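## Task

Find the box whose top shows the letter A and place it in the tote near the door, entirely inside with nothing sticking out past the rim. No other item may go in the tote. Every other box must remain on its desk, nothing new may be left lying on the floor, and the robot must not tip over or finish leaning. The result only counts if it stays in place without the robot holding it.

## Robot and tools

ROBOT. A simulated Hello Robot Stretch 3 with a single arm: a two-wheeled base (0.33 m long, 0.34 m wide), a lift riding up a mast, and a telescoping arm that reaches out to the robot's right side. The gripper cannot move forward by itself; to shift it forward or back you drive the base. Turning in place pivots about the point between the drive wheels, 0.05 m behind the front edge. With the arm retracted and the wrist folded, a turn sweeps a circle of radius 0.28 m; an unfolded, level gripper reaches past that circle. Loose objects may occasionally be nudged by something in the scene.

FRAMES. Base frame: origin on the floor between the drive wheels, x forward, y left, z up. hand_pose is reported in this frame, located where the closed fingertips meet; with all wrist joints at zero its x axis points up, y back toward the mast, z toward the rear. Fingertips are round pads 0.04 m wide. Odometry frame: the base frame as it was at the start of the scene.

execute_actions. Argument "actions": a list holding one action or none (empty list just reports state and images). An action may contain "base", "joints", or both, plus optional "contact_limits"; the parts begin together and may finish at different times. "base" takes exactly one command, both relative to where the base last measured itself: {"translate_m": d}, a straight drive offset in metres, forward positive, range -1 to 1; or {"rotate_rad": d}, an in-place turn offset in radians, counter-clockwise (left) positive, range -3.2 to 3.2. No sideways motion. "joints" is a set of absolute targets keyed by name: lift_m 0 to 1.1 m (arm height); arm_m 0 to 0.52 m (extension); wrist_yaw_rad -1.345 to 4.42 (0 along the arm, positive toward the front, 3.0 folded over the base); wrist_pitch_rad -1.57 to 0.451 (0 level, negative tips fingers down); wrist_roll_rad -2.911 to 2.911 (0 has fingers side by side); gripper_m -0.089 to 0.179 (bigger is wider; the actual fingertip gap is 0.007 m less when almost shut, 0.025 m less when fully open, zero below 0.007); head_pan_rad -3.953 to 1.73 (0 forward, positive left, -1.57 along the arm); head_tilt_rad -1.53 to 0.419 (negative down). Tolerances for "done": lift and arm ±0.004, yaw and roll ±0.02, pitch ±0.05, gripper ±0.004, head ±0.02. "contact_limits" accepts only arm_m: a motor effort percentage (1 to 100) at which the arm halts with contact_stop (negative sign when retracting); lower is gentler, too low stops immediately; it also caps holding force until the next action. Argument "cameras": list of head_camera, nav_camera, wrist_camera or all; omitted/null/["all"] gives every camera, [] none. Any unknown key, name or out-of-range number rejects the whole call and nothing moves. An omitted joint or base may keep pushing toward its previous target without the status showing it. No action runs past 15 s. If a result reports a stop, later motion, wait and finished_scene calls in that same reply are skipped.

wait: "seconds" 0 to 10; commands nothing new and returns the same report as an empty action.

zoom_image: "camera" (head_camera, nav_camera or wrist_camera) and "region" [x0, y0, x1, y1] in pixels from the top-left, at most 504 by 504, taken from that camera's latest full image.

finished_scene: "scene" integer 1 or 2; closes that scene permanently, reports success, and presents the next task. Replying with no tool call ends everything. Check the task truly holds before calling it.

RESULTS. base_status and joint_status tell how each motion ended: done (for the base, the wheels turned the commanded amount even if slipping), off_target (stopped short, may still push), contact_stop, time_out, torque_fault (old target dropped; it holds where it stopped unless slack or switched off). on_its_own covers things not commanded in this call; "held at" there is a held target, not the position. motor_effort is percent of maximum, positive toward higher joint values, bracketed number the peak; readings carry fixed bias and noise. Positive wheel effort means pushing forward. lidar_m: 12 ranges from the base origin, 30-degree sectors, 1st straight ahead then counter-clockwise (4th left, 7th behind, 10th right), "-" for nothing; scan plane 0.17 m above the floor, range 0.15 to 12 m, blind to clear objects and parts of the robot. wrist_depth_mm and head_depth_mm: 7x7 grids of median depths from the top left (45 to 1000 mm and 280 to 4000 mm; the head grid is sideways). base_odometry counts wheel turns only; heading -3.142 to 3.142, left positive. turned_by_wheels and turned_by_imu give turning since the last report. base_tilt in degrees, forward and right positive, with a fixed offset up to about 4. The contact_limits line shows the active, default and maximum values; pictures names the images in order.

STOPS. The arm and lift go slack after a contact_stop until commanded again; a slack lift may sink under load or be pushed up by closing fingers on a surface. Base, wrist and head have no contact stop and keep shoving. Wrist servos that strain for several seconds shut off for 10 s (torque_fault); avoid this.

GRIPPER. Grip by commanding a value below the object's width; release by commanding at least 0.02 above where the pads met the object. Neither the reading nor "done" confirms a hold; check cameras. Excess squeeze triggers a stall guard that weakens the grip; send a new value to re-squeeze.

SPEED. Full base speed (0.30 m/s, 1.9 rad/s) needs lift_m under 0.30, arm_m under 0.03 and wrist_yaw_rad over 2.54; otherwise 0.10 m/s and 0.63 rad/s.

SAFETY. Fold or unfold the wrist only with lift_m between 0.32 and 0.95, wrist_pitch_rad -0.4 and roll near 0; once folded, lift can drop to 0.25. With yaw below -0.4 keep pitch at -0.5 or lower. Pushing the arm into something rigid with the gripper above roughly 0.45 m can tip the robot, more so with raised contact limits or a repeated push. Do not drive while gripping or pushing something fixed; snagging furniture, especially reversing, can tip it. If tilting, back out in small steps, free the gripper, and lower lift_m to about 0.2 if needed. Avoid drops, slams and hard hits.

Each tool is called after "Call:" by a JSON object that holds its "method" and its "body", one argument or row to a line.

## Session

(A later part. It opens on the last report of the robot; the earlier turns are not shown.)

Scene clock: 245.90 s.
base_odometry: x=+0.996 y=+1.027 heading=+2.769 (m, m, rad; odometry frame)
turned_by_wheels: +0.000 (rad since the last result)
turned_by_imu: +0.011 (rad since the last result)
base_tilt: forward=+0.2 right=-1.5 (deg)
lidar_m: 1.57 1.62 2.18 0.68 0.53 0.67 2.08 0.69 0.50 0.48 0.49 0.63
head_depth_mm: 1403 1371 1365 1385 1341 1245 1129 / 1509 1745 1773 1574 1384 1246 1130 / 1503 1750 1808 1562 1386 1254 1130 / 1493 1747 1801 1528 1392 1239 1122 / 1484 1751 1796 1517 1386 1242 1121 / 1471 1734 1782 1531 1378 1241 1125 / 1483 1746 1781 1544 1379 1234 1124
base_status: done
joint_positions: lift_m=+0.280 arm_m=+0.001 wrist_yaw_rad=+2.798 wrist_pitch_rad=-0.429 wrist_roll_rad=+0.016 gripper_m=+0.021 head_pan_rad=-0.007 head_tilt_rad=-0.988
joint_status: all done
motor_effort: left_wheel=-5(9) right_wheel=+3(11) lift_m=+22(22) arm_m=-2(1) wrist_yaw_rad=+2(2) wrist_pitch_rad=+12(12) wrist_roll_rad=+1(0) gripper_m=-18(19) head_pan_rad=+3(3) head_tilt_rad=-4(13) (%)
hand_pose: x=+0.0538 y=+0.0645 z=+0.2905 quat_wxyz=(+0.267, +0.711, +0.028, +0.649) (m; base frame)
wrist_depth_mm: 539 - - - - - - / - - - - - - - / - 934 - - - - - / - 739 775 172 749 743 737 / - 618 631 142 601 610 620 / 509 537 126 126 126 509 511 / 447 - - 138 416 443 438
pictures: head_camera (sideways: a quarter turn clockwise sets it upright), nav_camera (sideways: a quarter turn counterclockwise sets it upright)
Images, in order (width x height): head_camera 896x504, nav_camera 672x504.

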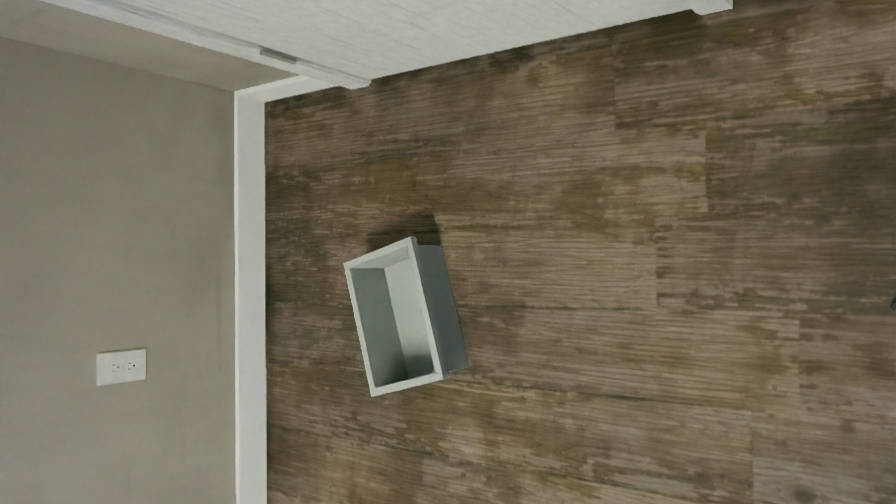

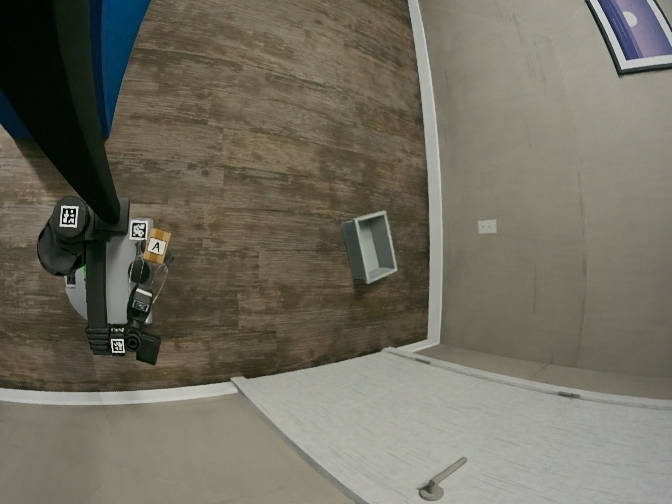

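Call:
{"method": "execute_actions", "body": {
  "actions": [
    {"base":{"translate_m":0.38}}
  ],
  "cameras": []
}}

Call:
{"method": "execute_actions", "body": {
  "actions": [
    {"base":{"rotate_rad":1.53},"joints":{"lift_m":0.4,"head_pan_rad":-1.57}}
  ],
  "cameras": []
}}

Call:
{"method": "execute_actions", "body": {
  "actions": [
    {"base":{"translate_m":0.2},"joints":{"wrist_yaw_rad":0}}
  ],
  "cameras": []
}}

Call:
{"method": "execute_actions", "body": {
  "actions": [
    {"joints":{"wrist_pitch_rad":-1.2,"arm_m":0.42,"lift_m":0.33}}
  ]
}}

Scene clock: 257.77 s.
base_odometry: x=+0.642 y=+1.165 heading=+2.769 (m, m, rad; odometry frame)
turned_by_wheels: +0.000 (rad since the last result)
turned_by_imu: +0.005 (rad since the last result)
base_tilt: forward=+0.2 right=-1.5 (deg)
lidar_m: 1.20 1.23 1.66 2.28 0.78 0.73 2.02 0.68 0.49 0.44 0.46 0.62
head_depth_mm: 1134 1289 1421 1373 1341 1234 1132 / 1131 1316 1608 1574 1396 1247 1130 / 1121 1316 1584 1563 1389 1240 1132 / 1127 1315 1561 1575 1357 1244 1133 / 1129 1317 1569 1569 1378 1234 1121 / 1125 1315 1567 1563 1354 1234 1124 / 1124 1308 1571 1570 1377 1248 1120
base_status: done
joint_positions: lift_m=+0.280 arm_m=+0.001 wrist_yaw_rad=+2.798 wrist_pitch_rad=-0.429 wrist_roll_rad=+0.016 gripper_m=+0.021 head_pan_rad=-0.007 head_tilt_rad=-0.989
joint_status: not commanded
motor_effort: left_wheel=-5(10) right_wheel=+4(10) lift_m=+23(22) arm_m=-2(2) wrist_yaw_rad=+2(2) wrist_pitch_rad=+11(11) wrist_roll_rad=+1(0) gripper_m=-20(19) head_pan_rad=+2(3) head_tilt_rad=-4(4) (%)
hand_pose: x=+0.0538 y=+0.0645 z=+0.2905 quat_wxyz=(+0.267, +0.711, +0.028, +0.649) (m; base frame)
wrist_depth_mm: - - - - - - - / - - - - - - - / - - - - - - 986 / - 770 752 171 761 752 608 / - 614 620 143 602 608 507 / 515 532 125 126 125 513 495 / 448 - - 137 416 435 438
pictures: none
No camera images: the call's "cameras" was empty. Leave "cameras" out to get every camera's image.

Scene clock: 260.90 s.
base_odometry: x=+0.642 y=+1.165 heading=-1.985 (m, m, rad; odometry frame)
turned_by_wheels: +1.530 (rad since the last result)
turned_by_imu: +1.554 (rad since the last result)
base_tilt: forward=+0.3 right=-1.5 (deg)
lidar_m: 2.75 0.81 0.73 2.41 0.71 0.49 0.44 0.46 0.60 1.20 1.22 1.60
head_depth_mm: 1149 1283 1362 1322 1333 1229 1131 / 1142 1344 1608 1573 1391 1239 1139 / 1140 1333 1612 1573 1379 1239 - / 1134 1321 1587 1566 1346 1260 - / 1127 1322 1589 1558 1384 1239 1133 / 1122 1310 1572 1555 1348 1235 1122 / 1118 1308 1575 1549 1379 1233 1117
base_status: done
joint_positions: lift_m=+0.400 arm_m=+0.001 wrist_yaw_rad=+2.798 wrist_pitch_rad=-0.429 wrist_roll_rad=+0.016 gripper_m=+0.021 head_pan_rad=-1.563 head_tilt_rad=-0.989
joint_status: all done
motor_effort: left_wheel=-4(11) right_wheel=+4(9) lift_m=+38(38) arm_m=-2(1) wrist_yaw_rad=+2(2) wrist_pitch_rad=+11(11) wrist_roll_rad=+0(0) gripper_m=-20(20) head_pan_rad=-4(43) head_tilt_rad=-4(3) (%)
hand_pose: x=+0.0538 y=+0.0645 z=+0.4098 quat_wxyz=(+0.267, +0.711, +0.028, +0.649) (m; base frame)
wrist_depth_mm: - - - - 740 718 840 / - - - - 752 785 924 / - - - - 831 886 - / - - - 172 876 920 960 / - 802 790 142 785 781 782 / 649 689 125 125 125 660 656 / 578 - 542 138 545 566 561
pictures: none
No camera images: the call's "cameras" was empty. Leave "cameras" out to get every camera's image.

Scene clock: 264.07 s.
base_odometry: x=+0.561 y=+0.982 heading=-1.985 (m, m, rad; odometry frame)
turned_by_wheels: +0.000 (rad since the last result)
turned_by_imu: +0.002 (rad since the last result)
base_tilt: forward=+0.2 right=-1.5 (deg)
lidar_m: 2.68 0.83 0.62 0.93 1.01 0.70 0.63 0.66 0.87 1.18 1.21 1.58
head_depth_mm: 1140 1346 1615 1568 1394 1241 1135 / 1128 1320 1591 1576 1391 1244 1141 / 1129 1316 1583 1564 1357 1246 - / 1126 1313 1580 1561 1357 1230 - / 1118 1311 1561 1558 1360 1240 1127 / 1109 1296 1551 1565 1380 1236 1122 / 1114 1299 1549 1561 1385 1238 1125
base_status: done
joint_positions: lift_m=+0.400 arm_m=+0.001 wrist_yaw_rad=+0.003 wrist_pitch_rad=-0.429 wrist_roll_rad=+0.016 gripper_m=+0.021 head_pan_rad=-1.563 head_tilt_rad=-0.989
joint_status: all done
motor_effort: left_wheel=-5(6) right_wheel=+3(8) lift_m=+37(37) arm_m=-1(2) wrist_yaw_rad=-3(5) wrist_pitch_rad=+12(11) wrist_roll_rad=+0(0) gripper_m=-21(19) head_pan_rad=-5(3) head_tilt_rad=-4(4) (%)
hand_pose: x=-0.0209 y=-0.3685 z=+0.4098 quat_wxyz=(+0.686, +0.150, -0.696, -0.151) (m; base frame)
wrist_depth_mm: 805 822 861 833 842 858 740 / 912 907 906 901 926 923 726 / 955 965 974 - - - 733 / - - - 171 961 924 728 / 793 802 814 143 686 783 713 / 671 666 126 126 126 653 655 / 574 580 544 139 531 571 560
pictures: none
No camera images: the call's "cameras" was empty. Leave "cameras" out to get every camera's image.

Scene clock: 268.33 s.
base_odometry: x=+0.561 y=+0.982 heading=-1.985 (m, m, rad; odometry frame)
turned_by_wheels: +0.000 (rad since the last result)
turned_by_imu: +0.001 (rad since the last result)
base_tilt: forward=+0.2 right=-1.5 (deg)
lidar_m: 2.67 0.83 0.62 0.93 1.01 0.70 0.64 0.66 0.87 0.66 1.21 1.59
head_depth_mm: 1130 1338 1614 1563 1385 1250 1128 / 1122 1329 1596 1577 1387 1255 1145 / 1125 1308 1570 1631 1382 1239 1152 / 1118 1314 1562 1607 1361 1243 1145 / 1118 1307 1565 1555 1355 1236 1127 / 1110 1295 1551 1572 1387 1234 1128 / 1105 1288 1550 1555 1377 1235 1122
base_status: not commanded
joint_positions: lift_m=+0.330 arm_m=+0.420 wrist_yaw_rad=+0.001 wrist_pitch_rad=-1.204 wrist_roll_rad=+0.016 gripper_m=+0.021 head_pan_rad=-1.563 head_tilt_rad=-0.989
joint_status: all done
motor_effort: left_wheel=-5(4) right_wheel=+4(4) lift_m=+22(32) arm_m=+3(3) wrist_yaw_rad=-1(3) wrist_pitch_rad=+2(9) wrist_roll_rad=+0(0) gripper_m=-20(21) head_pan_rad=-3(3) head_tilt_rad=-4(4) (%)
hand_pose: x=-0.0216 y=-0.6340 z=+0.2212 quat_wxyz=(+0.578, +0.397, -0.587, -0.404) (m; base frame)
wrist_depth_mm: 444 443 442 442 444 444 445 / 422 431 424 430 422 420 423 / 400 406 411 411 303 320 408 / 395 391 272 172 383 308 392 / 379 380 328 143 374 310 379 / 370 365 126 126 126 315 366 / 353 353 271 138 263 248 350
pictures: head_camera (sideways: a quarter turn clockwise sets it upright), nav_camera (sideways: a quarter turn counterclockwise sets it upright), wrist_camera
Images, in order (width x height): head_camera 896x504, nav_camera 672x504, wrist_camera 644x364.

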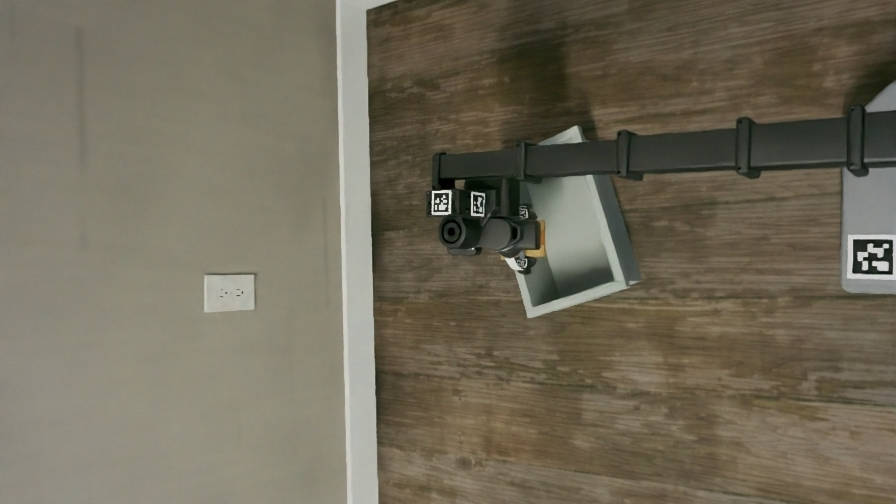

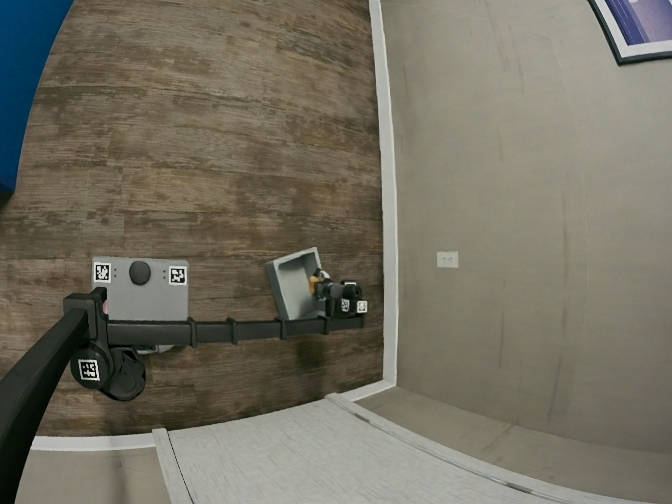

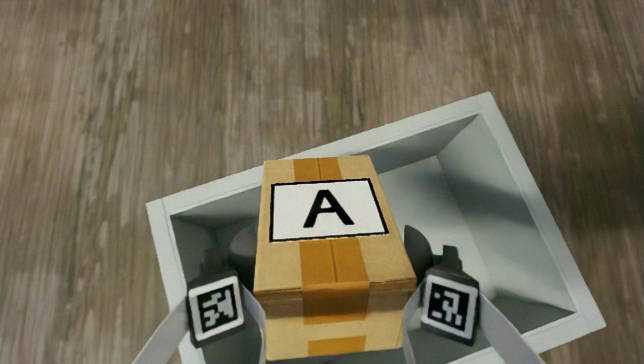

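Call:
{"method": "execute_actions", "body": {
  "actions": [
    {"base":{"translate_m":-0.045},"joints":{"arm_m":0.405,"lift_m":0.29}}
  ],
  "cameras": []
}}

Call:
{"method": "execute_actions", "body": {
  "actions": [
    {"joints":{"lift_m":0.173}}
  ],
  "cameras": ["wrist_camera"]
}}

Call:
{"method": "execute_actions", "body": {
  "actions": [
    {"joints":{"gripper_m":0.11}}
  ],
  "cameras": []
}}

Call:
{"method": "execute_actions", "body": {
  "actions": [
    {"joints":{"lift_m":0.3}}
  ],
  "cameras": ["wrist_camera"]
}}

Scene clock: 275.63 s.
base_odometry: x=+0.580 y=+1.023 heading=-1.985 (m, m, rad; odometry frame)
turned_by_wheels: +0.000 (rad since the last result)
turned_by_imu: +0.001 (rad since the last result)
base_tilt: forward=+0.2 right=-1.5 (deg)
lidar_m: 2.72 0.83 0.64 3.14 0.94 0.66 0.59 0.62 0.80 0.59 1.21 1.59
head_depth_mm: 1138 1341 1609 1587 1390 1249 1125 / 1132 1336 1589 1560 1383 1247 1149 / 1123 1318 1596 1596 1348 1244 1145 / 1119 1317 1579 1578 1327 1244 1153 / 1117 1308 1551 1557 1355 1240 1129 / 1113 1299 1568 1563 1366 1236 1119 / 1106 1290 1545 1550 1376 1233 1120
base_status: done
joint_positions: lift_m=+0.290 arm_m=+0.405 wrist_yaw_rad=+0.001 wrist_pitch_rad=-1.204 wrist_roll_rad=+0.016 gripper_m=+0.021 head_pan_rad=-1.563 head_tilt_rad=-0.989
joint_status: all done
motor_effort: left_wheel=-5(9) right_wheel=+3(2) lift_m=+22(21) arm_m=-2(1) wrist_yaw_rad=-1(1) wrist_pitch_rad=+2(2) wrist_roll_rad=+0(0) gripper_m=-19(19) head_pan_rad=-3(3) head_tilt_rad=-4(3) (%)
hand_pose: x=-0.0216 y=-0.6197 z=+0.1812 quat_wxyz=(+0.578, +0.397, -0.587, -0.404) (m; base frame)
wrist_depth_mm: 397 395 393 395 394 391 390 / 380 382 384 380 251 375 379 / 371 368 243 281 308 358 371 / 351 255 312 171 346 260 354 / 337 284 339 142 323 247 342 / 328 258 126 125 126 237 329 / 316 222 309 139 205 210 320
pictures: none
No camera images: the call's "cameras" was empty. Leave "cameras" out to get every camera's image.

Scene clock: 277.53 s.
base_odometry: x=+0.580 y=+1.023 heading=-1.985 (m, m, rad; odometry frame)
turned_by_wheels: +0.000 (rad since the last result)
turned_by_imu: +0.000 (rad since the last result)
base_tilt: forward=+0.2 right=-1.5 (deg)
lidar_m: 2.73 0.83 0.64 3.17 0.94 0.66 0.59 0.61 0.80 1.19 1.21 1.59
head_depth_mm: 1143 1341 1602 1579 1388 1248 1129 / 1134 1323 1604 1565 1384 1248 1140 / 1130 1329 1587 1577 1351 1234 - / 1126 1316 1578 1559 1317 1252 1150 / 1123 1309 1565 1568 1357 1244 1131 / 1114 1300 1561 1564 1382 1243 1122 / 1109 1286 1553 1557 1373 1239 1122
base_status: not commanded
joint_positions: lift_m=+0.173 arm_m=+0.405 wrist_yaw_rad=+0.001 wrist_pitch_rad=-1.204 wrist_roll_rad=+0.016 gripper_m=+0.021 head_pan_rad=-1.563 head_tilt_rad=-0.989
joint_status: all done
motor_effort: left_wheel=-5(4) right_wheel=+3(3) lift_m=+22(22) arm_m=-2(2) wrist_yaw_rad=-1(1) wrist_pitch_rad=+2(2) wrist_roll_rad=+0(0) gripper_m=-20(19) head_pan_rad=-4(4) head_tilt_rad=-3(3) (%)
hand_pose: x=-0.0216 y=-0.6196 z=+0.0642 quat_wxyz=(+0.578, +0.397, -0.587, -0.404) (m; base frame)
wrist_depth_mm: 126 127 139 159 184 175 130 / 137 150 174 203 242 188 137 / 167 190 225 239 242 203 144 / 207 230 230 171 232 219 152 / 203 222 225 142 221 221 162 / 189 215 125 125 125 214 172 / 178 206 205 139 184 171 140
pictures: wrist_camera
Images, in order (width x height): wrist_camera 644x364.

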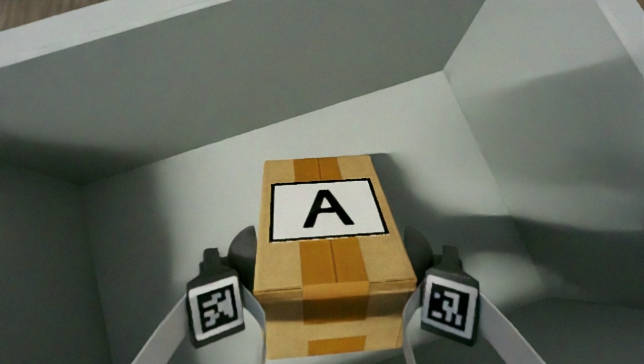

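Scene clock: 278.93 s.
base_odometry: x=+0.580 y=+1.023 heading=-1.985 (m, m, rad; odometry frame)
turned_by_wheels: +0.000 (rad since the last result)
turned_by_imu: +0.000 (rad since the last result)
base_tilt: forward=+0.2 right=-1.5 (deg)
lidar_m: 2.72 0.83 0.64 3.18 0.94 0.66 0.59 0.62 0.81 1.19 1.21 1.59
head_depth_mm: 1142 1339 1599 1567 1383 1247 1130 / 1139 1326 1596 1563 1387 1239 1139 / 1130 1325 1594 1563 1339 1243 - / 1126 1314 1573 1555 1328 1248 1146 / 1118 1307 1562 1560 1351 1244 1122 / 1120 1299 1539 1556 1375 1239 1127 / 1105 1294 1543 1558 1380 1231 1121
base_status: not commanded
joint_positions: lift_m=+0.173 arm_m=+0.405 wrist_yaw_rad=+0.001 wrist_pitch_rad=-1.204 wrist_roll_rad=+0.016 gripper_m=+0.110 head_pan_rad=-1.563 head_tilt_rad=-0.989
joint_status: all done
motor_effort: left_wheel=-4(5) right_wheel=+3(3) lift_m=+22(22) arm_m=-2(2) wrist_yaw_rad=-1(0) wrist_pitch_rad=+2(2) wrist_roll_rad=+0(0) gripper_m=+1(84) head_pan_rad=-4(3) head_tilt_rad=-4(4) (%)
hand_pose: x=-0.0216 y=-0.6196 z=+0.0642 quat_wxyz=(+0.578, +0.398, -0.587, -0.404) (m; base frame)
wrist_depth_mm: 126 127 140 159 185 175 129 / 137 150 173 202 240 188 136 / 168 189 228 237 240 202 144 / 205 229 230 230 233 219 153 / 201 223 223 174 225 219 162 / 188 215 213 167 214 214 172 / 176 206 210 162 200 162 141
pictures: none
No camera images: the call's "cameras" was empty. Leave "cameras" out to get every camera's image.

Scene clock: 280.93 s.
base_odometry: x=+0.580 y=+1.023 heading=-1.985 (m, m, rad; odometry frame)
turned_by_wheels: +0.000 (rad since the last result)
turned_by_imu: +0.000 (rad since the last result)
base_tilt: forward=+0.2 right=-1.5 (deg)
lidar_m: 2.72 0.83 0.64 3.18 0.95 0.66 0.59 0.61 0.80 1.19 1.21 1.59
head_depth_mm: 1138 1346 1601 1555 1400 1258 1131 / 1137 1331 1603 1577 1393 1246 1140 / 1136 1320 1595 1589 1348 1246 1146 / 1125 1311 1590 1582 1327 1247 1149 / 1118 1307 1564 1551 1363 1238 1127 / 1115 1301 1557 1562 1377 1239 1128 / 1108 1295 1558 1560 1377 1232 1122
base_status: not commanded
joint_positions: lift_m=+0.300 arm_m=+0.405 wrist_yaw_rad=+0.001 wrist_pitch_rad=-1.204 wrist_roll_rad=+0.016 gripper_m=+0.110 head_pan_rad=-1.563 head_tilt_rad=-0.989
joint_status: all done
motor_effort: left_wheel=-4(5) right_wheel=+4(3) lift_m=+36(38) arm_m=-1(1) wrist_yaw_rad=-1(1) wrist_pitch_rad=+2(2) wrist_roll_rad=+0(0) gripper_m=-2(0) head_pan_rad=-3(3) head_tilt_rad=-4(4) (%)
hand_pose: x=-0.0216 y=-0.6196 z=+0.1905 quat_wxyz=(+0.578, +0.398, -0.587, -0.404) (m; base frame)
wrist_depth_mm: 409 406 406 407 399 412 410 / 391 392 393 390 260 393 389 / 371 378 259 282 307 374 378 / 363 255 328 354 354 273 359 / 348 282 348 300 349 250 348 / 337 234 334 289 334 227 339 / 324 229 326 291 228 319 326
pictures: wrist_camera
Images, in order (width x height): wrist_camera 644x364.

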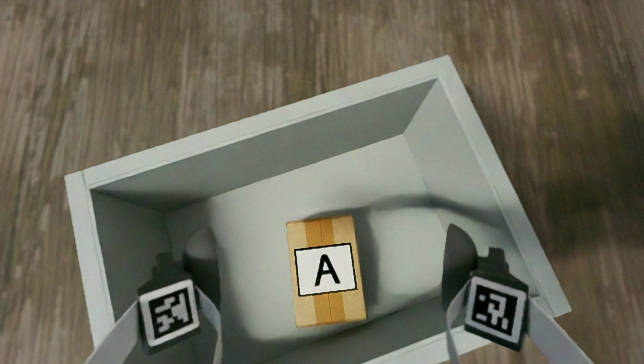

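Call:
{"method": "finished_scene", "body": {
  "scene": 2
}}

The scene is finished: the task was done.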